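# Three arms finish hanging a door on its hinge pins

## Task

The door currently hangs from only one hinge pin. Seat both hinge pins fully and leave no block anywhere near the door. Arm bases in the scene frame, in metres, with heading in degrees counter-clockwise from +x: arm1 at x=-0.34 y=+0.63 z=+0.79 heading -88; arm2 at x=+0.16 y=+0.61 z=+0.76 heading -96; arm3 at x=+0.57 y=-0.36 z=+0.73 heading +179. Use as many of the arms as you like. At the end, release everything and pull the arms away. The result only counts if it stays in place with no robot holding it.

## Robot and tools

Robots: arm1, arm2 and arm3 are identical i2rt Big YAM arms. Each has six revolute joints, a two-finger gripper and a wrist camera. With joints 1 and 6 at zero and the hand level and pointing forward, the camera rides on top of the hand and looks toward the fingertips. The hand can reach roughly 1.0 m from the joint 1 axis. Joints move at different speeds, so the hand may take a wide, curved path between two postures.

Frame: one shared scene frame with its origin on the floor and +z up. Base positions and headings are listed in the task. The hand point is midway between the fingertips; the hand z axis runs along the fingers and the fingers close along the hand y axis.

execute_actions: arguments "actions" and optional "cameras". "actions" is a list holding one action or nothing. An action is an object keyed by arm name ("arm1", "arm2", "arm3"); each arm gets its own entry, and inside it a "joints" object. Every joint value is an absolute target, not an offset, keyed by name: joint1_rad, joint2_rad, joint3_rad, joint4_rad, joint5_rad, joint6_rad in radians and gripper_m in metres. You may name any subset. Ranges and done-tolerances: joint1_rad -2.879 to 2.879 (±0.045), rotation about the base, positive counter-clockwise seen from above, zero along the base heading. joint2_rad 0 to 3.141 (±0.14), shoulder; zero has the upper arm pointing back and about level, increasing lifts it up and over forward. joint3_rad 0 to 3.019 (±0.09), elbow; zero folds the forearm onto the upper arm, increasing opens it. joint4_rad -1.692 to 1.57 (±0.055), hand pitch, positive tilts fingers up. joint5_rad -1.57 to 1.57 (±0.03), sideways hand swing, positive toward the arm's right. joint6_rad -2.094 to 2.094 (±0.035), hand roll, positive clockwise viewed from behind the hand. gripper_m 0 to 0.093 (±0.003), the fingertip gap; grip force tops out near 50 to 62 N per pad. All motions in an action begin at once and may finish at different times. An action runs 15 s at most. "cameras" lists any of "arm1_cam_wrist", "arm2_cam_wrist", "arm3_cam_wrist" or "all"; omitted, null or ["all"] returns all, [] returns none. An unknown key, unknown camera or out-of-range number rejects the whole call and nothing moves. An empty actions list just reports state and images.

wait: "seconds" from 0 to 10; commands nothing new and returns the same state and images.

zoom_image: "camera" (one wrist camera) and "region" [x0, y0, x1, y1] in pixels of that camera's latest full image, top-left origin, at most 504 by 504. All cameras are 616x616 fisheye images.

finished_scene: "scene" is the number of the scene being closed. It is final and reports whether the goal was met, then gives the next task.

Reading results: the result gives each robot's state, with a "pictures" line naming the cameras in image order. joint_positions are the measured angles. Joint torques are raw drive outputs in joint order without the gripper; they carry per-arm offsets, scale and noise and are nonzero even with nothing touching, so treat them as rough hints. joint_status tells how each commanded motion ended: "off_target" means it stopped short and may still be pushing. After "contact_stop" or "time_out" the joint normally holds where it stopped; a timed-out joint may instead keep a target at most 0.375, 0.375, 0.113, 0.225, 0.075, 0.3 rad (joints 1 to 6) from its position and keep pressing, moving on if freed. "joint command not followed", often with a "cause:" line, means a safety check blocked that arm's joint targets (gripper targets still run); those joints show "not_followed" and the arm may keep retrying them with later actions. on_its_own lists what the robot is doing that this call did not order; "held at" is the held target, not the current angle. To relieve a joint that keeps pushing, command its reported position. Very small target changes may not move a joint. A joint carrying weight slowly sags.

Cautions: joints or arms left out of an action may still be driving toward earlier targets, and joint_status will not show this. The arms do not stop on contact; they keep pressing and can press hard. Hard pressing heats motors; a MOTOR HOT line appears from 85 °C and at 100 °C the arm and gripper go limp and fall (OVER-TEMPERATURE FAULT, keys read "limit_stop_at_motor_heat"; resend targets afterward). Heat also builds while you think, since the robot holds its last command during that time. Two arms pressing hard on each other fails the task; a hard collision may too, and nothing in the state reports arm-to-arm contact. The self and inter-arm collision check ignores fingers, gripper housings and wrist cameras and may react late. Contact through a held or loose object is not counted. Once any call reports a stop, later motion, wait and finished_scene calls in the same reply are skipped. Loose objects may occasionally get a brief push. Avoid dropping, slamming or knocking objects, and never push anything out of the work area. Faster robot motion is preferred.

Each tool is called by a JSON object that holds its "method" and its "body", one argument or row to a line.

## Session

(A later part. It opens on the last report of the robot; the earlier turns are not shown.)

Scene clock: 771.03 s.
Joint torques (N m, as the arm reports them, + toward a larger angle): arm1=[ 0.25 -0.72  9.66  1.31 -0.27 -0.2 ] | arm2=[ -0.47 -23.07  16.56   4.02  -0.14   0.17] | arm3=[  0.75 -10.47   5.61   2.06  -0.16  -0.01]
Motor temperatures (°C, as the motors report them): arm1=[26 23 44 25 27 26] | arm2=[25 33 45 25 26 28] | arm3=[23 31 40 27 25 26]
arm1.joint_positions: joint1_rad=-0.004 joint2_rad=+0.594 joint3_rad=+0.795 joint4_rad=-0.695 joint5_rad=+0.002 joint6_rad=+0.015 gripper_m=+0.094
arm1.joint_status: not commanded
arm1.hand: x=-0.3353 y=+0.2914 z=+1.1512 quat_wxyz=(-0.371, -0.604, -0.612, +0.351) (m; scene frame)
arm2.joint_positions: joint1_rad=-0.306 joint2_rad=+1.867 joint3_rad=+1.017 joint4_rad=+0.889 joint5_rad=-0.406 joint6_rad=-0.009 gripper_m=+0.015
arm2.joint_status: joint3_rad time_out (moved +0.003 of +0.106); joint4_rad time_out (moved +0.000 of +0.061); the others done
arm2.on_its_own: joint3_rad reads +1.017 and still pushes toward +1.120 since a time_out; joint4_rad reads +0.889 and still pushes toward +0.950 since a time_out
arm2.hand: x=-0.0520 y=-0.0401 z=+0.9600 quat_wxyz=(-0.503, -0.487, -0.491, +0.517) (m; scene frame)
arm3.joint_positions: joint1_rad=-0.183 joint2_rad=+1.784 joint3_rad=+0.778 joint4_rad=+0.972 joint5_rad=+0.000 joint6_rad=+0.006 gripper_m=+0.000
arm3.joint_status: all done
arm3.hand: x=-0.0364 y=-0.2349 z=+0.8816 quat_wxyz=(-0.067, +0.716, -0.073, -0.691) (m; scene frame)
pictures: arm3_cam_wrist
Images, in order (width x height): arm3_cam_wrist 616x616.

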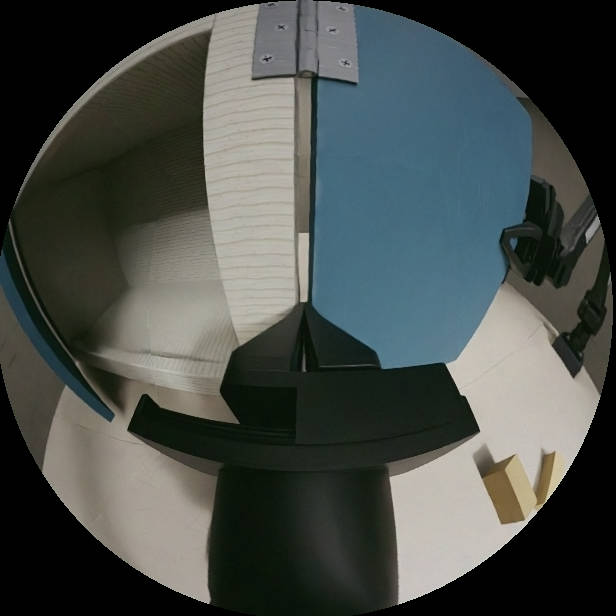

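It's sliding. Continue.

{"method": "execute_actions", "body": {
  "actions": [
    {"arm3":{"joints":{"joint2_rad":1.86,"joint4_rad":1.05}}}
  ],
  "cameras": []
}}

{"method": "execute_actions", "body": {
  "actions": [
    {"arm3":{"joints":{"joint2_rad":1.62,"joint3_rad":0.72,"joint4_rad":0.95}},"arm2":{"joints":{"joint2_rad":1.865,"joint3_rad":1.017,"joint4_rad":0.889}}}
  ],
  "cameras": []
}}

{"method": "execute_actions", "body": {
  "actions": [
    {"arm3":{"joints":{"joint2_rad":1.5,"joint3_rad":0.55,"joint4_rad":0.6}},"arm2":{"joints":{"gripper_m":0.09}}}
  ]
}}

{"method": "zoom_image", "body": {
  "camera": "arm3_cam_wrist",
  "region": [250,0,370,310]
}}

Scene clock: 779.30 s.
Joint torques (N m, as the arm reports them, + toward a larger angle): arm1=[ 0.08 -0.47  9.67  1.37 -0.27 -0.2 ] | arm2=[ -0.3  -23.03  16.58   4.08  -0.13   0.14] | arm3=[ 0.92 -8.66  5.31  1.64 -0.14  0.  ]
Motor temperatures (°C, as the motors report them): arm1=[26 23 44 25 27 26] | arm2=[25 35 47 25 26 27] | arm3=[23 31 40 27 25 26]
arm1.joint_positions: joint1_rad=-0.004 joint2_rad=+0.594 joint3_rad=+0.795 joint4_rad=-0.695 joint5_rad=+0.002 joint6_rad=+0.015 gripper_m=+0.094
arm1.joint_status: not commanded
arm1.hand: x=-0.3353 y=+0.2914 z=+1.1512 quat_wxyz=(-0.371, -0.604, -0.612, +0.351) (m; scene frame)
arm2.joint_positions: joint1_rad=-0.306 joint2_rad=+1.867 joint3_rad=+1.017 joint4_rad=+0.889 joint5_rad=-0.406 joint6_rad=-0.009 gripper_m=+0.015
arm2.joint_status: not commanded
arm2.on_its_own: joint3_rad reads +1.017 and still pushes toward +1.120 since a time_out; joint4_rad reads +0.889 and still pushes toward +0.950 since a time_out
arm2.hand: x=-0.0520 y=-0.0401 z=+0.9600 quat_wxyz=(-0.503, -0.487, -0.491, +0.517) (m; scene frame)
arm3.joint_positions: joint1_rad=-0.183 joint2_rad=+1.818 joint3_rad=+0.778 joint4_rad=+1.052 joint5_rad=+0.000 joint6_rad=+0.006 gripper_m=+0.000
arm3.joint_status: all done
arm3.hand: x=-0.0374 y=-0.2347 z=+0.8812 quat_wxyz=(-0.069, +0.699, -0.072, -0.708) (m; scene frame)
pictures: none
No camera images: the call's "cameras" was empty. Leave "cameras" out to get every camera's image.

Scene clock: 780.50 s.
Joint torques (N m, as the arm reports them, + toward a larger angle): arm1=[ 0.07 -0.52  9.65  1.31 -0.27 -0.2 ] | arm2=[ -0.6  -15.09   8.41   1.85  -0.11   0.17] | arm3=[  0.63 -10.15   7.72   1.47  -0.15  -0.02]
Motor temperatures (°C, as the motors report them): arm1=[26 23 44 25 27 26] | arm2=[25 35 47 25 26 27] | arm3=[23 31 40 27 25 26]
arm1.joint_positions: joint1_rad=-0.004 joint2_rad=+0.594 joint3_rad=+0.795 joint4_rad=-0.695 joint5_rad=+0.002 joint6_rad=+0.015 gripper_m=+0.094
arm1.joint_status: not commanded
arm1.hand: x=-0.3353 y=+0.2914 z=+1.1512 quat_wxyz=(-0.371, -0.604, -0.612, +0.351) (m; scene frame)
arm2.joint_positions: joint1_rad=-0.306 joint2_rad=+1.868 joint3_rad=+1.015 joint4_rad=+0.882 joint5_rad=-0.406 joint6_rad=-0.009 gripper_m=+0.015
arm2.joint_status: all done
arm2.hand: x=-0.0517 y=-0.0397 z=+0.9567 quat_wxyz=(-0.502, -0.491, -0.493, +0.514) (m; scene frame)
arm3.joint_positions: joint1_rad=-0.183 joint2_rad=+1.610 joint3_rad=+0.711 joint4_rad=+0.956 joint5_rad=+0.000 joint6_rad=+0.006 gripper_m=+0.000
arm3.joint_status: all done
arm3.hand: x=-0.0062 y=-0.2410 z=+0.9476 quat_wxyz=(-0.070, +0.683, -0.070, -0.723) (m; scene frame)
pictures: none
No camera images: the call's "cameras" was empty. Leave "cameras" out to get every camera's image.

Scene clock: 781.57 s.
Joint torques (N m, as the arm reports them, + toward a larger angle): arm1=[ 0.15 -0.53  9.64  1.35 -0.27 -0.21] | arm2=[ -0.43 -15.28   8.37   2.11  -0.1    0.15] | arm3=[ 0.77 -9.1   6.81  1.48 -0.12 -0.02]
Motor temperatures (°C, as the motors report them): arm1=[26 23 44 25 27 26] | arm2=[25 35 47 25 26 27] | arm3=[23 31 40 27 25 26]
arm1.joint_positions: joint1_rad=-0.004 joint2_rad=+0.594 joint3_rad=+0.795 joint4_rad=-0.695 joint5_rad=+0.002 joint6_rad=+0.015 gripper_m=+0.094
arm1.joint_status: not commanded
arm1.hand: x=-0.3353 y=+0.2914 z=+1.1512 quat_wxyz=(-0.371, -0.604, -0.612, +0.351) (m; scene frame)
arm2.joint_positions: joint1_rad=-0.306 joint2_rad=+1.868 joint3_rad=+1.014 joint4_rad=+0.882 joint5_rad=-0.406 joint6_rad=-0.009 gripper_m=+0.090
arm2.joint_status: all done
arm2.hand: x=-0.0517 y=-0.0396 z=+0.9565 quat_wxyz=(-0.502, -0.491, -0.493, +0.514) (m; scene frame)
arm3.joint_positions: joint1_rad=-0.183 joint2_rad=+1.509 joint3_rad=+0.548 joint4_rad=+0.611 joint5_rad=+0.000 joint6_rad=+0.006 gripper_m=+0.000
arm3.joint_status: all done
arm3.hand: x=+0.0640 y=-0.2551 z=+0.8423 quat_wxyz=(-0.056, +0.815, -0.084, -0.571) (m; scene frame)
pictures: arm1_cam_wrist, arm2_cam_wrist, arm3_cam_wrist
Images, in order (width x height): arm1_cam_wrist 616x616, arm2_cam_wrist 616x616, arm3_cam_wrist 616x616.

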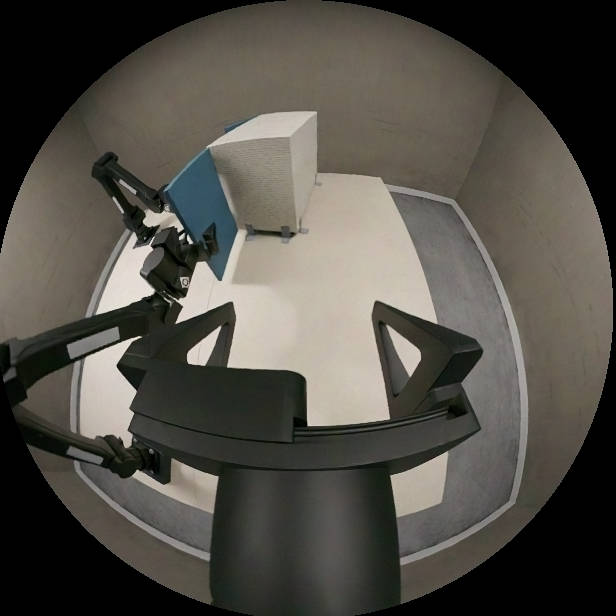

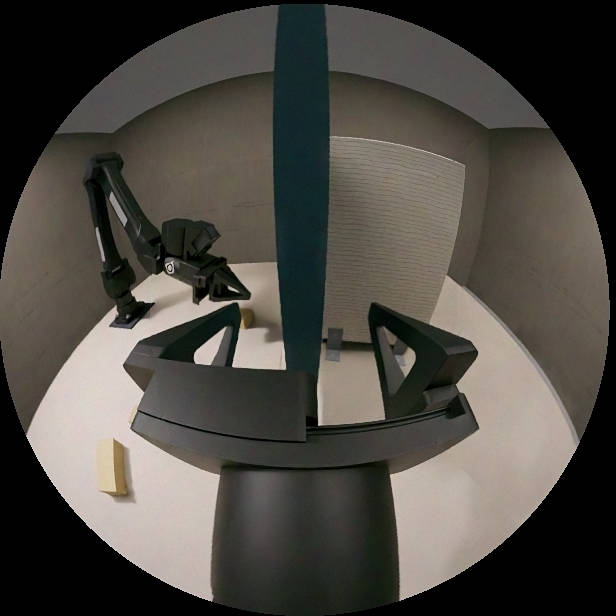

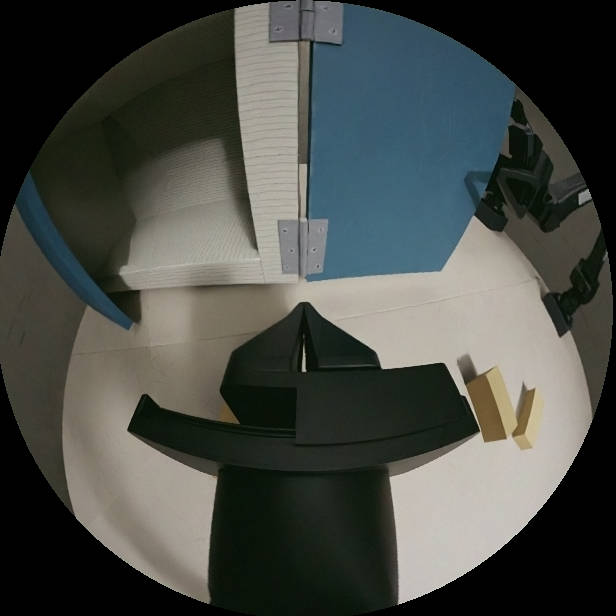

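Region (250, 0, 370, 310) of arm3_cam_wrist's 616x616 image, scaled by 1.626, with more detail than that image has; it fills the left 195 columns of this view, and the rest is white.

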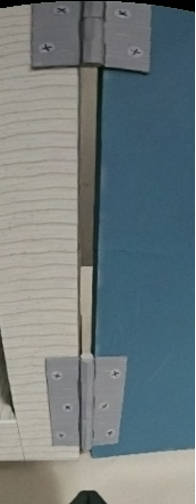

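{"method": "zoom_image", "body": {
  "camera": "arm3_cam_wrist",
  "region": [270,190,340,290]
}}

{"method": "zoom_image", "body": {
  "camera": "arm2_cam_wrist",
  "region": [225,260,345,360]
}}

Region (270, 190, 340, 290) of arm3_cam_wrist's 616x616 image, scaled by 5.040, with more detail than that image has; it fills the left 353 columns of this view, and the rest is white.

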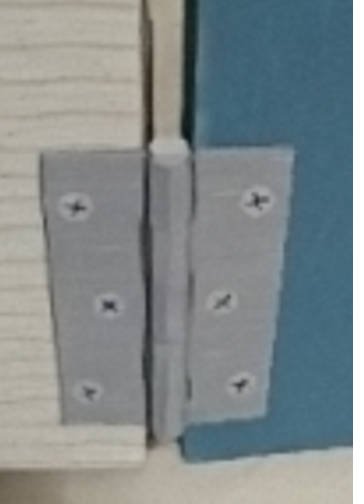

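Region (225, 260, 345, 360) of arm2_cam_wrist's 616x616 image, scaled by 4.200, with more detail than that image has.

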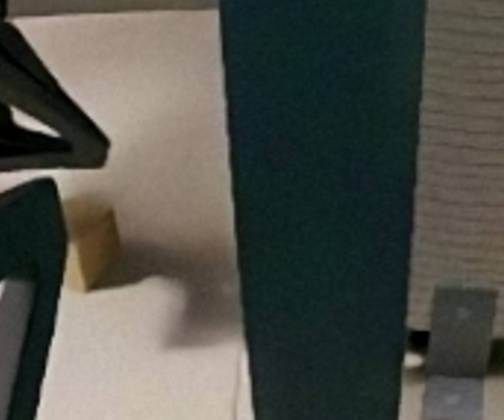

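{"method": "execute_actions", "body": {
  "actions": [
    {"arm2":{"joints":{"joint1_rad":-0.355,"joint2_rad":1.6,"joint3_rad":0.745}},"arm3":{"joints":{"joint2_rad":1.2,"joint3_rad":0.6,"joint4_rad":0.6}}}
  ],
  "cameras": []
}}

{"method": "execute_actions", "body": {
  "actions": [
    {"arm2":{"joints":{"joint1_rad":-0.38,"joint2_rad":1.3,"joint3_rad":0.45}},"arm3":{"joints":{"joint2_rad":1.25,"joint3_rad":0.98,"joint4_rad":0.4}}}
  ]
}}

Scene clock: 800.53 s.
Joint torques (N m, as the arm reports them, + toward a larger angle): arm1=[ 0.23 -0.59  9.65  1.3  -0.27 -0.21] | arm2=[ -0.29 -10.     7.95   1.95  -0.05   0.16] | arm3=[ 1.01 -5.72 11.5   1.67 -0.16 -0.03]
Motor temperatures (°C, as the motors report them): arm1=[26 23 44 25 27 26] | arm2=[25 34 43 25 26 27] | arm3=[23 31 40 27 25 26]
arm1.joint_positions: joint1_rad=-0.004 joint2_rad=+0.594 joint3_rad=+0.795 joint4_rad=-0.695 joint5_rad=+0.002 joint6_rad=+0.015 gripper_m=+0.094
arm1.joint_status: not commanded
arm1.hand: x=-0.3353 y=+0.2914 z=+1.1512 quat_wxyz=(-0.371, -0.604, -0.612, +0.351) (m; scene frame)
arm2.joint_positions: joint1_rad=-0.352 joint2_rad=+1.591 joint3_rad=+0.750 joint4_rad=+0.882 joint5_rad=-0.407 joint6_rad=-0.009 gripper_m=+0.090
arm2.joint_status: all done
arm2.hand: x=-0.0381 y=+0.0578 z=+0.9970 quat_wxyz=(-0.492, -0.498, -0.480, +0.529) (m; scene frame)
arm3.joint_positions: joint1_rad=-0.183 joint2_rad=+1.191 joint3_rad=+0.564 joint4_rad=+0.604 joint5_rad=+0.000 joint6_rad=+0.006 gripper_m=+0.000
arm3.joint_status: all done
arm3.hand: x=+0.0801 y=-0.2584 z=+1.0043 quat_wxyz=(-0.068, +0.711, -0.073, -0.696) (m; scene frame)
pictures: none
No camera images: the call's "cameras" was empty. Leave "cameras" out to get every camera's image.

Scene clock: 801.70 s.
Joint torques (N m, as the arm reports them, + toward a larger angle): arm1=[ 0.2  -0.54  9.62  1.31 -0.27 -0.2 ] | arm2=[-1.19 -6.26  8.02  2.   -0.08  0.18] | arm3=[ 0.5  -8.5  12.69  1.43 -0.11 -0.04]
Motor temperatures (°C, as the motors report them): arm1=[26 23 44 25 27 26] | arm2=[25 34 43 25 26 27] | arm3=[23 31 41 27 25 26]
arm1.joint_positions: joint1_rad=-0.004 joint2_rad=+0.594 joint3_rad=+0.795 joint4_rad=-0.695 joint5_rad=+0.002 joint6_rad=+0.015 gripper_m=+0.094
arm1.joint_status: not commanded
arm1.hand: x=-0.3353 y=+0.2914 z=+1.1512 quat_wxyz=(-0.371, -0.604, -0.612, +0.351) (m; scene frame)
arm2.joint_positions: joint1_rad=-0.370 joint2_rad=+1.295 joint3_rad=+0.453 joint4_rad=+0.882 joint5_rad=-0.407 joint6_rad=-0.009 gripper_m=+0.090
arm2.joint_status: all done
arm2.hand: x=+0.0043 y=+0.1622 z=+1.0021 quat_wxyz=(-0.487, -0.502, -0.476, +0.533) (m; scene frame)
arm3.joint_positions: joint1_rad=-0.183 joint2_rad=+1.253 joint3_rad=+0.943 joint4_rad=+0.410 joint5_rad=+0.000 joint6_rad=+0.006 gripper_m=+0.000
arm3.joint_status: all done
arm3.hand: x=+0.0046 y=-0.2434 z=+1.1461 quat_wxyz=(-0.072, +0.668, -0.068, -0.738) (m; scene frame)
pictures: arm1_cam_wrist, arm2_cam_wrist, arm3_cam_wrist
Images, in order (width x height): arm1_cam_wrist 616x616, arm2_cam_wrist 616x616, arm3_cam_wrist 616x616.

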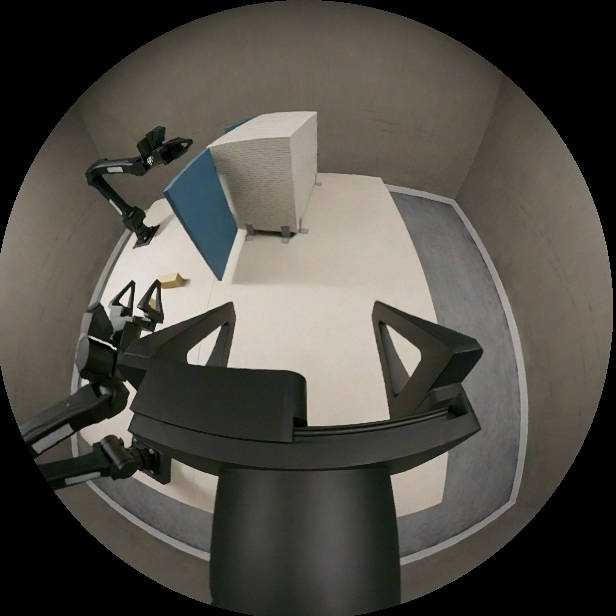

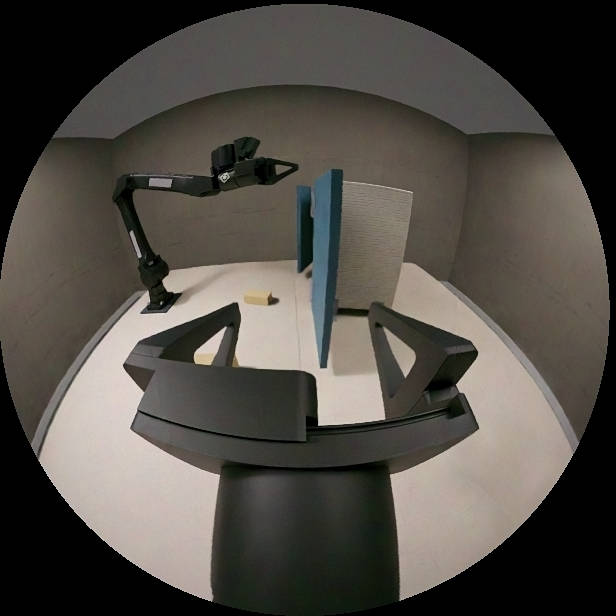

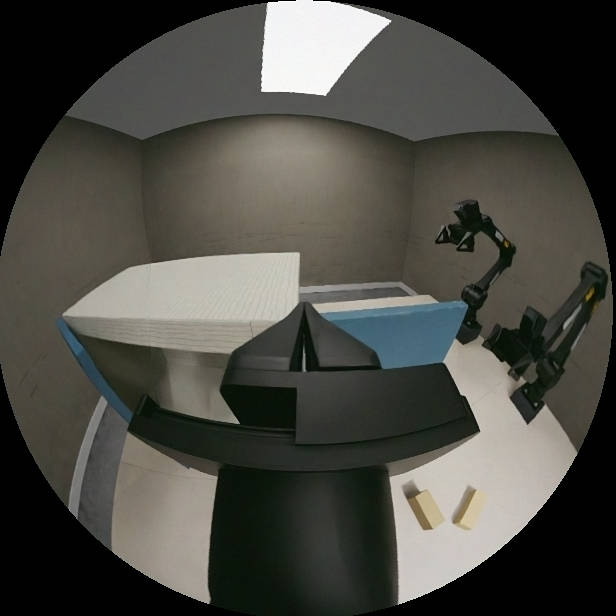

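{"method": "execute_actions", "body": {
  "actions": [
    {"arm3":{"joints":{"joint1_rad":-0.186,"joint2_rad":1.385,"joint3_rad":1.04,"joint4_rad":0.40}}}
  ],
  "cameras": ["arm3_cam_wrist"]
}}

{"method": "zoom_image", "body": {
  "camera": "arm3_cam_wrist",
  "region": [260,250,360,350]
}}

Scene clock: 811.60 s.
Joint torques (N m, as the arm reports them, + toward a larger angle): arm1=[ 0.26 -0.52  9.65  1.33 -0.27 -0.2 ] | arm2=[-1.41 -6.7   7.94  2.08 -0.05  0.15] | arm3=[ 0.03 -9.6  12.87  1.38 -0.14 -0.01]
Motor temperatures (°C, as the motors report them): arm1=[26 23 44 25 27 26] | arm2=[25 33 43 25 26 27] | arm3=[23 31 44 27 25 26]
arm1.joint_positions: joint1_rad=-0.004 joint2_rad=+0.594 joint3_rad=+0.795 joint4_rad=-0.695 joint5_rad=+0.002 joint6_rad=+0.015 gripper_m=+0.094
arm1.joint_status: not commanded
arm1.hand: x=-0.3353 y=+0.2914 z=+1.1512 quat_wxyz=(-0.371, -0.604, -0.612, +0.351) (m; scene frame)
arm2.joint_positions: joint1_rad=-0.370 joint2_rad=+1.295 joint3_rad=+0.453 joint4_rad=+0.882 joint5_rad=-0.407 joint6_rad=-0.009 gripper_m=+0.090
arm2.joint_status: not commanded
arm2.hand: x=+0.0043 y=+0.1622 z=+1.0021 quat_wxyz=(-0.487, -0.502, -0.476, +0.533) (m; scene frame)
arm3.joint_positions: joint1_rad=-0.183 joint2_rad=+1.381 joint3_rad=+0.999 joint4_rad=+0.412 joint5_rad=+0.000 joint6_rad=+0.006 gripper_m=+0.000
arm3.joint_status: all done
arm3.hand: x=-0.0353 y=-0.2354 z=+1.1073 quat_wxyz=(-0.069, +0.693, -0.071, -0.714) (m; scene frame)
pictures: arm3_cam_wrist
Images, in order (width x height): arm3_cam_wrist 616x616.

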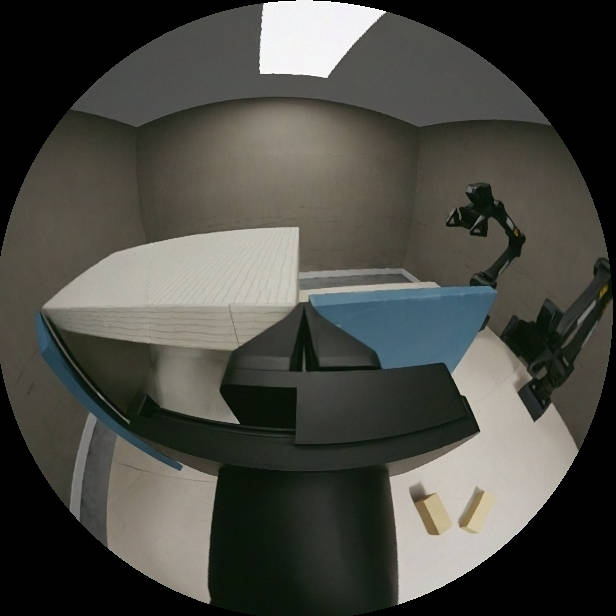

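Region (260, 250, 360, 350) of arm3_cam_wrist's 616x616 image, scaled by 5.040, with more detail than that image has.

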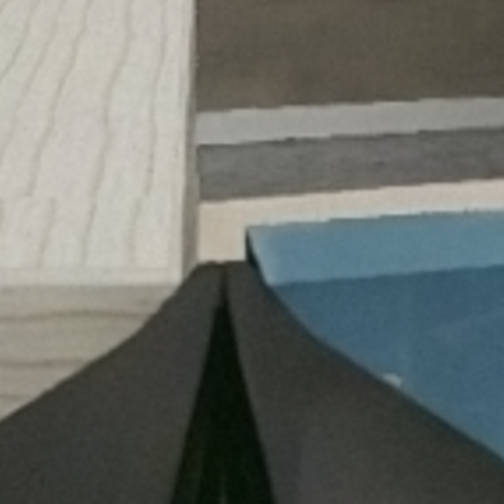

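{"method": "execute_actions", "body": {
  "actions": [
    {"arm3":{"joints":{"joint2_rad":1.40,"joint3_rad":0.93,"joint4_rad":0.46}}}
  ],
  "cameras": ["arm3_cam_wrist"]
}}

Scene clock: 815.27 s.
Joint torques (N m, as the arm reports them, + toward a larger angle): arm1=[ 0.16 -0.61  9.64  1.33 -0.28 -0.2 ] | arm2=[-1.25 -6.07  7.82  1.94 -0.06  0.16] | arm3=[-0.03 -8.29  6.59  1.19 -0.16 -0.04]
Motor temperatures (°C, as the motors report them): arm1=[26 23 44 25 27 26] | arm2=[25 33 43 25 26 27] | arm3=[23 31 45 27 25 26]
arm1.joint_positions: joint1_rad=-0.004 joint2_rad=+0.594 joint3_rad=+0.795 joint4_rad=-0.695 joint5_rad=+0.002 joint6_rad=+0.015 gripper_m=+0.094
arm1.joint_status: not commanded
arm1.hand: x=-0.3353 y=+0.2914 z=+1.1512 quat_wxyz=(-0.371, -0.604, -0.612, +0.351) (m; scene frame)
arm2.joint_positions: joint1_rad=-0.370 joint2_rad=+1.295 joint3_rad=+0.453 joint4_rad=+0.882 joint5_rad=-0.407 joint6_rad=-0.009 gripper_m=+0.090
arm2.joint_status: not commanded
arm2.hand: x=+0.0043 y=+0.1622 z=+1.0021 quat_wxyz=(-0.487, -0.502, -0.476, +0.533) (m; scene frame)
arm3.joint_positions: joint1_rad=-0.183 joint2_rad=+1.380 joint3_rad=+0.964 joint4_rad=+0.475 joint5_rad=+0.000 joint6_rad=+0.006 gripper_m=+0.000
arm3.joint_status: all done
arm3.hand: x=-0.0296 y=-0.2365 z=+1.1019 quat_wxyz=(-0.070, +0.683, -0.070, -0.724) (m; scene frame)
pictures: arm3_cam_wrist
Images, in order (width x height): arm3_cam_wrist 616x616.

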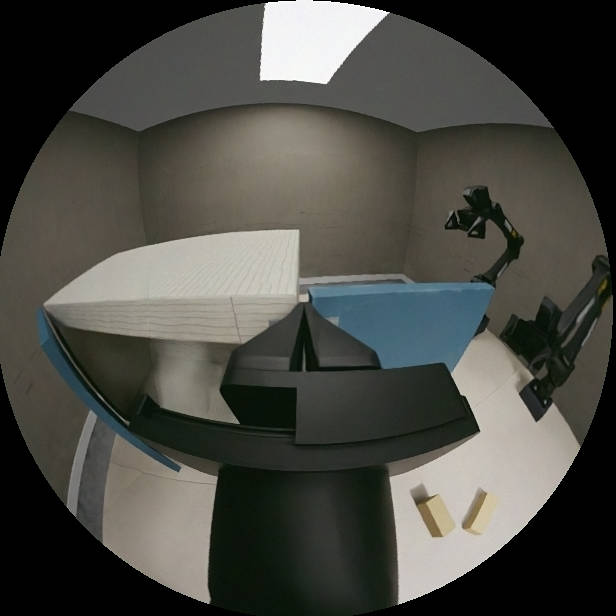

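{"method": "execute_actions", "body": {
  "actions": [
    {"arm3":{"joints":{"joint2_rad":1.46,"joint3_rad":0.94,"joint4_rad":0.47}}}
  ],
  "cameras": []
}}

{"method": "execute_actions", "body": {
  "actions": [
    {"arm3":{"joints":{"joint2_rad":1.3,"joint3_rad":1.0,"joint4_rad":0.45}}}
  ],
  "cameras": []
}}

{"method": "execute_actions", "body": {
  "actions": [
    {"arm3":{"joints":{"joint2_rad":1.1,"joint3_rad":0.75,"joint4_rad":-0.3}}}
  ]
}}

Scene clock: 821.07 s.
Joint torques (N m, as the arm reports them, + toward a larger angle): arm1=[ 0.01 -0.63  9.67  1.32 -0.26 -0.21] | arm2=[-1.22 -6.45  7.97  1.94 -0.06  0.14] | arm3=[ 0.16 -4.15  7.32  1.03 -0.16 -0.03]
Motor temperatures (°C, as the motors report them): arm1=[26 23 44 25 27 26] | arm2=[25 32 42 25 26 27] | arm3=[23 31 44 27 25 26]
arm1.joint_positions: joint1_rad=-0.004 joint2_rad=+0.594 joint3_rad=+0.795 joint4_rad=-0.695 joint5_rad=+0.002 joint6_rad=+0.015 gripper_m=+0.094
arm1.joint_status: not commanded
arm1.hand: x=-0.3353 y=+0.2914 z=+1.1512 quat_wxyz=(-0.371, -0.604, -0.612, +0.351) (m; scene frame)
arm2.joint_positions: joint1_rad=-0.370 joint2_rad=+1.295 joint3_rad=+0.453 joint4_rad=+0.882 joint5_rad=-0.407 joint6_rad=-0.009 gripper_m=+0.090
arm2.joint_status: not commanded
arm2.hand: x=+0.0043 y=+0.1622 z=+1.0021 quat_wxyz=(-0.487, -0.502, -0.476, +0.533) (m; scene frame)
arm3.joint_positions: joint1_rad=-0.183 joint2_rad=+1.387 joint3_rad=+0.964 joint4_rad=+0.491 joint5_rad=+0.000 joint6_rad=+0.006 gripper_m=+0.000
arm3.joint_status: all done
arm3.hand: x=-0.0309 y=-0.2362 z=+1.1019 quat_wxyz=(-0.071, +0.679, -0.069, -0.727) (m; scene frame)
pictures: none
No camera images: the call's "cameras" was empty. Leave "cameras" out to get every camera's image.

Scene clock: 822.07 s.
Joint torques (N m, as the arm reports them, + toward a larger angle): arm1=[ 0.08 -0.51  9.61  1.31 -0.26 -0.21] | arm2=[-1.25 -6.1   7.99  1.92 -0.08  0.16] | arm3=[-0.3  -9.17 12.6   1.31 -0.16 -0.03]
Motor temperatures (°C, as the motors report them): arm1=[26 23 44 25 27 26] | arm2=[25 32 42 25 26 27] | arm3=[23 31 44 27 25 26]
arm1.joint_positions: joint1_rad=-0.004 joint2_rad=+0.594 joint3_rad=+0.795 joint4_rad=-0.695 joint5_rad=+0.002 joint6_rad=+0.015 gripper_m=+0.094
arm1.joint_status: not commanded
arm1.hand: x=-0.3353 y=+0.2914 z=+1.1512 quat_wxyz=(-0.371, -0.604, -0.612, +0.351) (m; scene frame)
arm2.joint_positions: joint1_rad=-0.370 joint2_rad=+1.295 joint3_rad=+0.453 joint4_rad=+0.882 joint5_rad=-0.407 joint6_rad=-0.009 gripper_m=+0.090
arm2.joint_status: not commanded
arm2.hand: x=+0.0043 y=+0.1622 z=+1.0021 quat_wxyz=(-0.487, -0.502, -0.476, +0.533) (m; scene frame)
arm3.joint_positions: joint1_rad=-0.183 joint2_rad=+1.305 joint3_rad=+0.965 joint4_rad=+0.459 joint5_rad=+0.000 joint6_rad=+0.006 gripper_m=+0.000
arm3.joint_status: all done
arm3.hand: x=-0.0105 y=-0.2404 z=+1.1424 quat_wxyz=(-0.072, +0.660, -0.068, -0.744) (m; scene frame)
pictures: none
No camera images: the call's "cameras" was empty. Leave "cameras" out to get every camera's image.

Scene clock: 823.47 s.
Joint torques (N m, as the arm reports them, + toward a larger angle): arm1=[ 0.12 -0.77  9.66  1.31 -0.27 -0.21] | arm2=[-1.71 -6.22  7.97  2.   -0.07  0.19] | arm3=[ 0.14 -5.43  9.8   1.33 -0.1   0.  ]
Motor temperatures (°C, as the motors report them): arm1=[26 23 44 25 27 26] | arm2=[25 32 42 25 26 27] | arm3=[23 31 44 27 25 26]
arm1.joint_positions: joint1_rad=-0.004 joint2_rad=+0.594 joint3_rad=+0.795 joint4_rad=-0.695 joint5_rad=+0.002 joint6_rad=+0.015 gripper_m=+0.094
arm1.joint_status: not commanded
arm1.hand: x=-0.3353 y=+0.2914 z=+1.1512 quat_wxyz=(-0.371, -0.604, -0.612, +0.351) (m; scene frame)
arm2.joint_positions: joint1_rad=-0.370 joint2_rad=+1.295 joint3_rad=+0.453 joint4_rad=+0.882 joint5_rad=-0.407 joint6_rad=-0.009 gripper_m=+0.090
arm2.joint_status: not commanded
arm2.hand: x=+0.0043 y=+0.1622 z=+1.0021 quat_wxyz=(-0.487, -0.502, -0.476, +0.533) (m; scene frame)
arm3.joint_positions: joint1_rad=-0.183 joint2_rad=+1.094 joint3_rad=+0.747 joint4_rad=-0.289 joint5_rad=+0.000 joint6_rad=+0.006 gripper_m=+0.000
arm3.joint_status: all done
arm3.hand: x=+0.1138 y=-0.2653 z=+0.9493 quat_wxyz=(-0.044, +0.888, -0.091, -0.449) (m; scene frame)
pictures: arm1_cam_wrist, arm2_cam_wrist, arm3_cam_wrist
Images, in order (width x height): arm1_cam_wrist 616x616, arm2_cam_wrist 616x616, arm3_cam_wrist 616x616.

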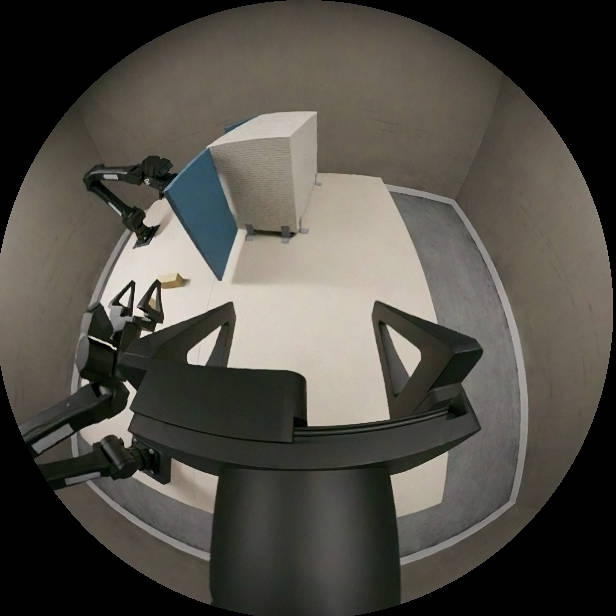

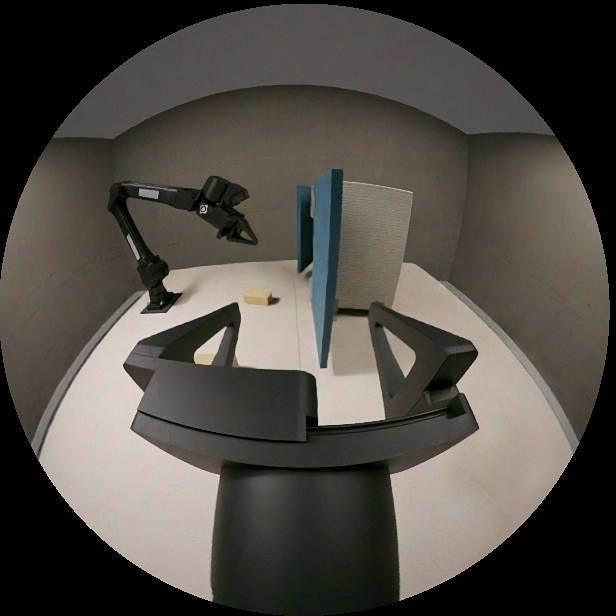

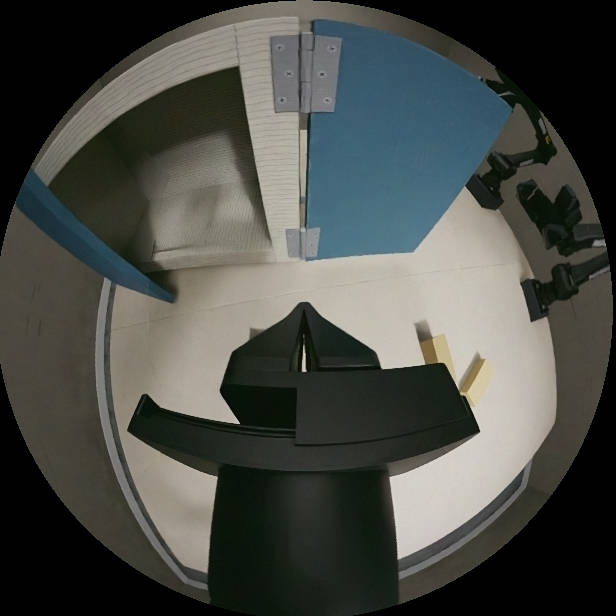

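{"method": "execute_actions", "body": {
  "actions": [
    {"arm3":{"joints":{"joint1_rad":-0.45,"joint2_rad":1.2,"joint3_rad":0.9,"joint4_rad":-1.28,"gripper_m":0.09}},"arm2":{"joints":{"joint1_rad":0.0,"joint2_rad":0.6,"joint3_rad":0.5,"joint4_rad":-0.5,"joint5_rad":0}}}
  ]
}}

Scene clock: 830.33 s.
Joint torques (N m, as the arm reports them, + toward a larger angle): arm1=[ 0.03 -0.68  9.66  1.33 -0.27 -0.21] | arm2=[-0.01 -1.12 15.03  0.98  0.2   0.12] | arm3=[ 0.5  -6.04 11.79  0.1  -0.11  0.  ]
Motor temperatures (°C, as the motors report them): arm1=[26 23 44 25 27 26] | arm2=[25 32 43 25 26 27] | arm3=[23 31 44 27 25 26]
arm1.joint_positions: joint1_rad=-0.004 joint2_rad=+0.594 joint3_rad=+0.795 joint4_rad=-0.695 joint5_rad=+0.002 joint6_rad=+0.015 gripper_m=+0.094
arm1.joint_status: not commanded
arm1.hand: x=-0.3353 y=+0.2914 z=+1.1512 quat_wxyz=(-0.371, -0.604, -0.612, +0.351) (m; scene frame)
arm2.joint_positions: joint1_rad=-0.007 joint2_rad=+0.602 joint3_rad=+0.454 joint4_rad=-0.480 joint5_rad=-0.004 joint6_rad=-0.009 gripper_m=+0.090
arm2.joint_status: all done
arm2.hand: x=+0.1240 y=+0.2876 z=+0.9647 quat_wxyz=(-0.306, -0.662, -0.594, +0.339) (m; scene frame)
arm3.joint_positions: joint1_rad=-0.453 joint2_rad=+1.204 joint3_rad=+0.857 joint4_rad=-1.269 joint5_rad=+0.000 joint6_rad=+0.006 gripper_m=+0.090
arm3.joint_status: all done
arm3.hand: x=+0.3046 y=-0.2226 z=+0.8601 quat_wxyz=(+0.005, +0.972, -0.235, +0.022) (m; scene frame)
pictures: arm1_cam_wrist, arm2_cam_wrist, arm3_cam_wrist
Images, in order (width x height): arm1_cam_wrist 616x616, arm2_cam_wrist 616x616, arm3_cam_wrist 616x616.

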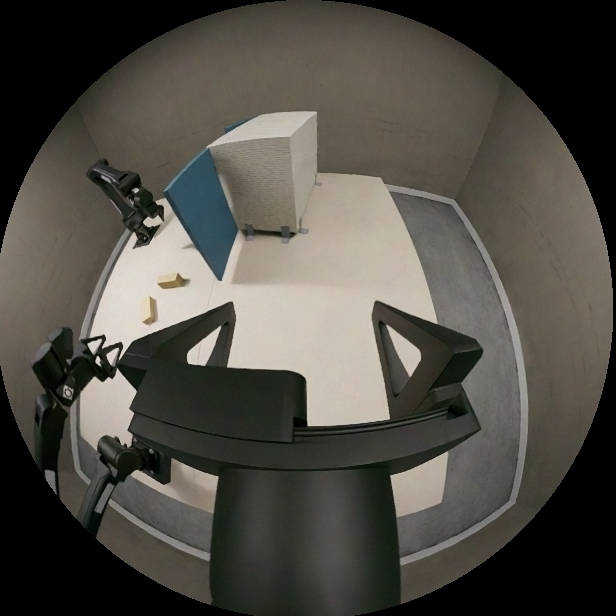

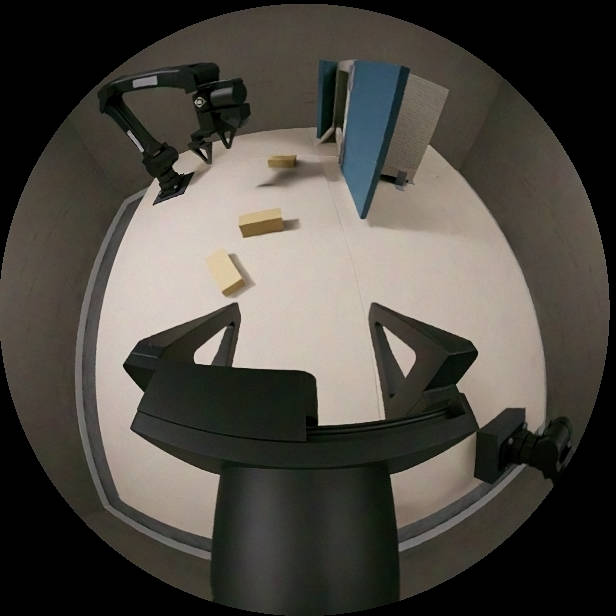

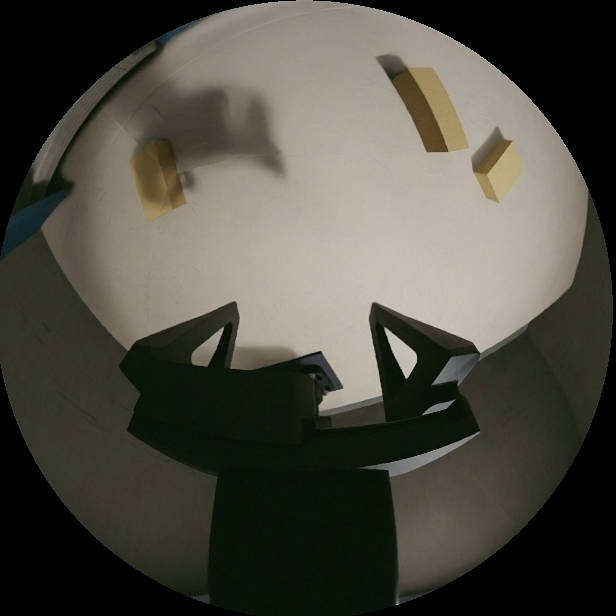

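{"method": "execute_actions", "body": {
  "actions": [
    {"arm3":{"joints":{"joint1_rad":-0.05,"joint2_rad":1.58,"joint3_rad":1.06,"joint4_rad":-1.05}}}
  ],
  "cameras": ["arm3_cam_wrist"]
}}

Scene clock: 844.00 s.
Joint torques (N m, as the arm reports them, + toward a larger angle): arm1=[ 0.19 -0.56  9.69  1.31 -0.26 -0.2 ] | arm2=[-0.34 -1.19 15.17  1.04  0.22  0.17] | arm3=[ -0.3  -11.46   9.05   0.75  -0.15  -0.04]
Motor temperatures (°C, as the motors report them): arm1=[26 23 44 25 27 26] | arm2=[25 31 46 25 26 27] | arm3=[23 31 46 26 25 26]
arm1.joint_positions: joint1_rad=-0.004 joint2_rad=+0.594 joint3_rad=+0.795 joint4_rad=-0.695 joint5_rad=+0.002 joint6_rad=+0.015 gripper_m=+0.094
arm1.joint_status: not commanded
arm1.hand: x=-0.3353 y=+0.2914 z=+1.1512 quat_wxyz=(-0.371, -0.604, -0.612, +0.351) (m; scene frame)
arm2.joint_positions: joint1_rad=-0.007 joint2_rad=+0.602 joint3_rad=+0.454 joint4_rad=-0.480 joint5_rad=-0.004 joint6_rad=-0.009 gripper_m=+0.090
arm2.joint_status: not commanded
arm2.hand: x=+0.1240 y=+0.2876 z=+0.9647 quat_wxyz=(-0.306, -0.662, -0.594, +0.339) (m; scene frame)
arm3.joint_positions: joint1_rad=-0.043 joint2_rad=+1.591 joint3_rad=+1.041 joint4_rad=-1.060 joint5_rad=+0.000 joint6_rad=+0.006 gripper_m=+0.090
arm3.joint_status: all done
arm3.hand: x=+0.1573 y=-0.3327 z=+0.7894 quat_wxyz=(+0.000, +0.999, -0.032, +0.020) (m; scene frame)
pictures: arm3_cam_wrist
Images, in order (width x height): arm3_cam_wrist 616x616.

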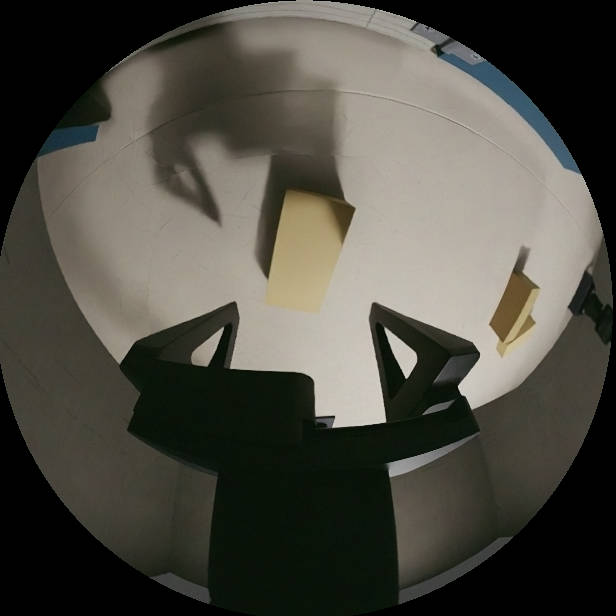

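{"method": "execute_actions", "body": {
  "actions": [
    {"arm3":{"joints":{"joint1_rad":-0.075,"joint2_rad":1.77,"joint3_rad":1.155,"joint4_rad":-0.95}}}
  ],
  "cameras": ["arm3_cam_wrist"]
}}

Scene clock: 851.07 s.
Joint torques (N m, as the arm reports them, + toward a larger angle): arm1=[ 0.03 -0.5   9.67  1.31 -0.26 -0.2 ] | arm2=[ 0.03 -1.37 15.17  0.87  0.19  0.18] | arm3=[ -0.77 -12.46   9.16   0.57  -0.15   0.  ]
Motor temperatures (°C, as the motors report them): arm1=[26 23 44 25 27 26] | arm2=[25 31 47 25 26 27] | arm3=[23 31 45 26 25 26]
arm1.joint_positions: joint1_rad=-0.004 joint2_rad=+0.594 joint3_rad=+0.795 joint4_rad=-0.695 joint5_rad=+0.002 joint6_rad=+0.015 gripper_m=+0.094
arm1.joint_status: not commanded
arm1.hand: x=-0.3353 y=+0.2914 z=+1.1512 quat_wxyz=(-0.371, -0.604, -0.612, +0.351) (m; scene frame)
arm2.joint_positions: joint1_rad=-0.007 joint2_rad=+0.602 joint3_rad=+0.454 joint4_rad=-0.480 joint5_rad=-0.004 joint6_rad=-0.009 gripper_m=+0.090
arm2.joint_status: not commanded
arm2.hand: x=+0.1240 y=+0.2876 z=+0.9647 quat_wxyz=(-0.306, -0.662, -0.594, +0.339) (m; scene frame)
arm3.joint_positions: joint1_rad=-0.063 joint2_rad=+1.776 joint3_rad=+1.129 joint4_rad=-0.957 joint5_rad=+0.000 joint6_rad=+0.006 gripper_m=+0.090
arm3.joint_status: all done
arm3.hand: x=+0.1096 y=-0.3205 z=+0.7382 quat_wxyz=(+0.000, +0.999, -0.042, +0.017) (m; scene frame)
pictures: arm3_cam_wrist
Images, in order (width x height): arm3_cam_wrist 616x616.

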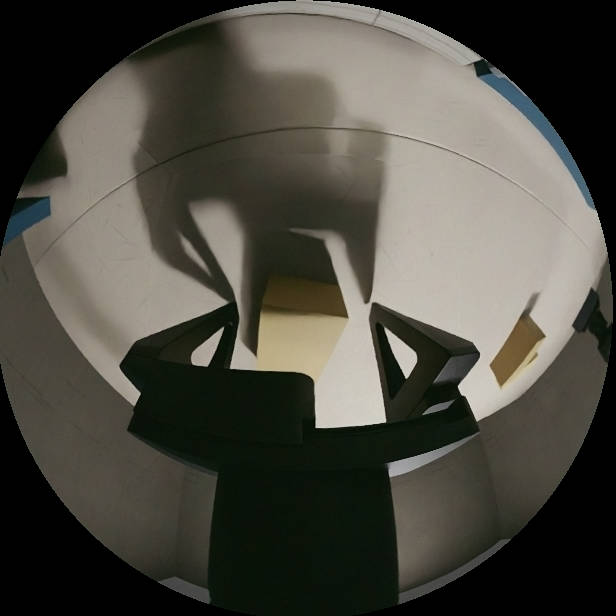

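{"method": "execute_actions", "body": {
  "actions": [
    {"arm3":{"joints":{"gripper_m":0.02}}}
  ],
  "cameras": []
}}

{"method": "execute_actions", "body": {
  "actions": [
    {"arm3":{"joints":{"joint2_rad":1.55,"joint4_rad":-1.1}}}
  ],
  "cameras": []
}}

{"method": "execute_actions", "body": {
  "actions": [
    {"arm3":{"joints":{"joint1_rad":-1.2}}}
  ],
  "cameras": ["arm3_cam_wrist"]
}}

Scene clock: 862.70 s.
Joint torques (N m, as the arm reports them, + toward a larger angle): arm1=[ 0.02 -0.51  9.67  1.3  -0.27 -0.21] | arm2=[ 0.45 -1.13 15.09  0.88  0.2   0.15] | arm3=[ -0.52 -13.38   9.15   0.66  -0.12   0.  ]
Motor temperatures (°C, as the motors report them): arm1=[26 23 44 25 27 26] | arm2=[25 31 48 25 26 27] | arm3=[23 32 45 26 25 26]
arm1.joint_positions: joint1_rad=-0.004 joint2_rad=+0.594 joint3_rad=+0.795 joint4_rad=-0.695 joint5_rad=+0.002 joint6_rad=+0.015 gripper_m=+0.094
arm1.joint_status: not commanded
arm1.hand: x=-0.3353 y=+0.2914 z=+1.1512 quat_wxyz=(-0.371, -0.604, -0.612, +0.351) (m; scene frame)
arm2.joint_positions: joint1_rad=-0.007 joint2_rad=+0.602 joint3_rad=+0.454 joint4_rad=-0.480 joint5_rad=-0.004 joint6_rad=-0.009 gripper_m=+0.090
arm2.joint_status: not commanded
arm2.hand: x=+0.1240 y=+0.2876 z=+0.9647 quat_wxyz=(-0.306, -0.662, -0.594, +0.339) (m; scene frame)
arm3.joint_positions: joint1_rad=-0.063 joint2_rad=+1.776 joint3_rad=+1.129 joint4_rad=-0.957 joint5_rad=+0.000 joint6_rad=+0.005 gripper_m=+0.047
arm3.joint_status: gripper_m off_target (ended at +0.047, target +0.020)
arm3.hand: x=+0.1096 y=-0.3206 z=+0.7382 quat_wxyz=(+0.000, +0.999, -0.042, +0.017) (m; scene frame)
pictures: none
No camera images: the call's "cameras" was empty. Leave "cameras" out to get every camera's image.

Scene clock: 863.73 s.
Joint torques (N m, as the arm reports them, + toward a larger angle): arm1=[ 0.19 -0.56  9.63  1.31 -0.25 -0.21] | arm2=[ 0.1  -0.93 15.11  0.78  0.22  0.13] | arm3=[-0.57 -9.36 10.27  0.18 -0.1   0.01]
Motor temperatures (°C, as the motors report them): arm1=[26 23 44 25 27 26] | arm2=[25 31 48 25 26 27] | arm3=[23 32 45 26 25 26]
arm1.joint_positions: joint1_rad=-0.004 joint2_rad=+0.594 joint3_rad=+0.795 joint4_rad=-0.695 joint5_rad=+0.002 joint6_rad=+0.015 gripper_m=+0.094
arm1.joint_status: not commanded
arm1.hand: x=-0.3353 y=+0.2914 z=+1.1512 quat_wxyz=(-0.371, -0.604, -0.612, +0.351) (m; scene frame)
arm2.joint_positions: joint1_rad=-0.007 joint2_rad=+0.602 joint3_rad=+0.454 joint4_rad=-0.480 joint5_rad=-0.004 joint6_rad=-0.009 gripper_m=+0.090
arm2.joint_status: not commanded
arm2.hand: x=+0.1240 y=+0.2876 z=+0.9647 quat_wxyz=(-0.306, -0.662, -0.594, +0.339) (m; scene frame)
arm3.joint_positions: joint1_rad=-0.063 joint2_rad=+1.538 joint3_rad=+1.129 joint4_rad=-1.089 joint5_rad=+0.000 joint6_rad=+0.005 gripper_m=+0.047
arm3.joint_status: all done
arm3.hand: x=+0.1260 y=-0.3220 z=+0.8407 quat_wxyz=(-0.002, +0.998, -0.042, -0.036) (m; scene frame)
pictures: none
No camera images: the call's "cameras" was empty. Leave "cameras" out to get every camera's image.

Scene clock: 865.33 s.
Joint torques (N m, as the arm reports them, + toward a larger angle): arm1=[ 0.04 -0.67  9.69  1.36 -0.27 -0.2 ] | arm2=[-0.22 -1.26 15.17  0.86  0.22  0.19] | arm3=[-0.14 -9.92 10.34  0.17 -0.12  0.02]
Motor temperatures (°C, as the motors report them): arm1=[26 23 44 25 27 26] | arm2=[25 31 49 25 26 27] | arm3=[23 32 45 26 25 26]
arm1.joint_positions: joint1_rad=-0.004 joint2_rad=+0.594 joint3_rad=+0.795 joint4_rad=-0.695 joint5_rad=+0.002 joint6_rad=+0.015 gripper_m=+0.094
arm1.joint_status: not commanded
arm1.hand: x=-0.3353 y=+0.2914 z=+1.1512 quat_wxyz=(-0.371, -0.604, -0.612, +0.351) (m; scene frame)
arm2.joint_positions: joint1_rad=-0.007 joint2_rad=+0.602 joint3_rad=+0.454 joint4_rad=-0.480 joint5_rad=-0.004 joint6_rad=-0.009 gripper_m=+0.090
arm2.joint_status: not commanded
arm2.hand: x=+0.1240 y=+0.2876 z=+0.9647 quat_wxyz=(-0.306, -0.662, -0.594, +0.339) (m; scene frame)
arm3.joint_positions: joint1_rad=-1.197 joint2_rad=+1.542 joint3_rad=+1.129 joint4_rad=-1.089 joint5_rad=+0.000 joint6_rad=+0.005 gripper_m=+0.047
arm3.joint_status: all done
arm3.hand: x=+0.4146 y=+0.0599 z=+0.8395 quat_wxyz=(-0.020, +0.820, -0.572, -0.028) (m; scene frame)
pictures: arm3_cam_wrist
Images, in order (width x height): arm3_cam_wrist 616x616.

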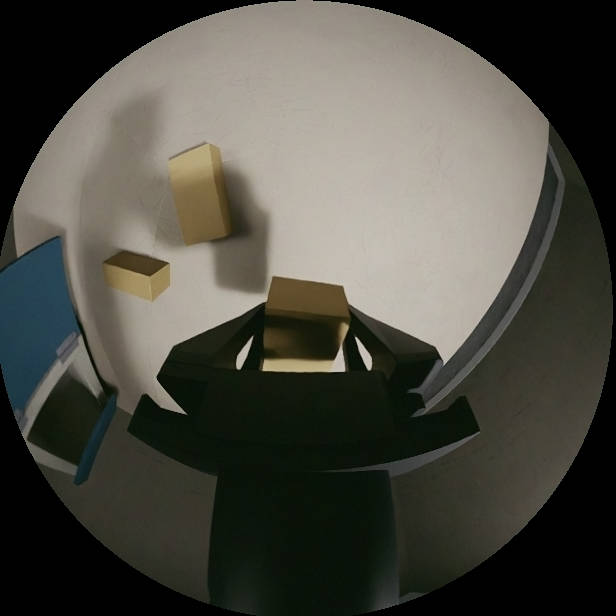

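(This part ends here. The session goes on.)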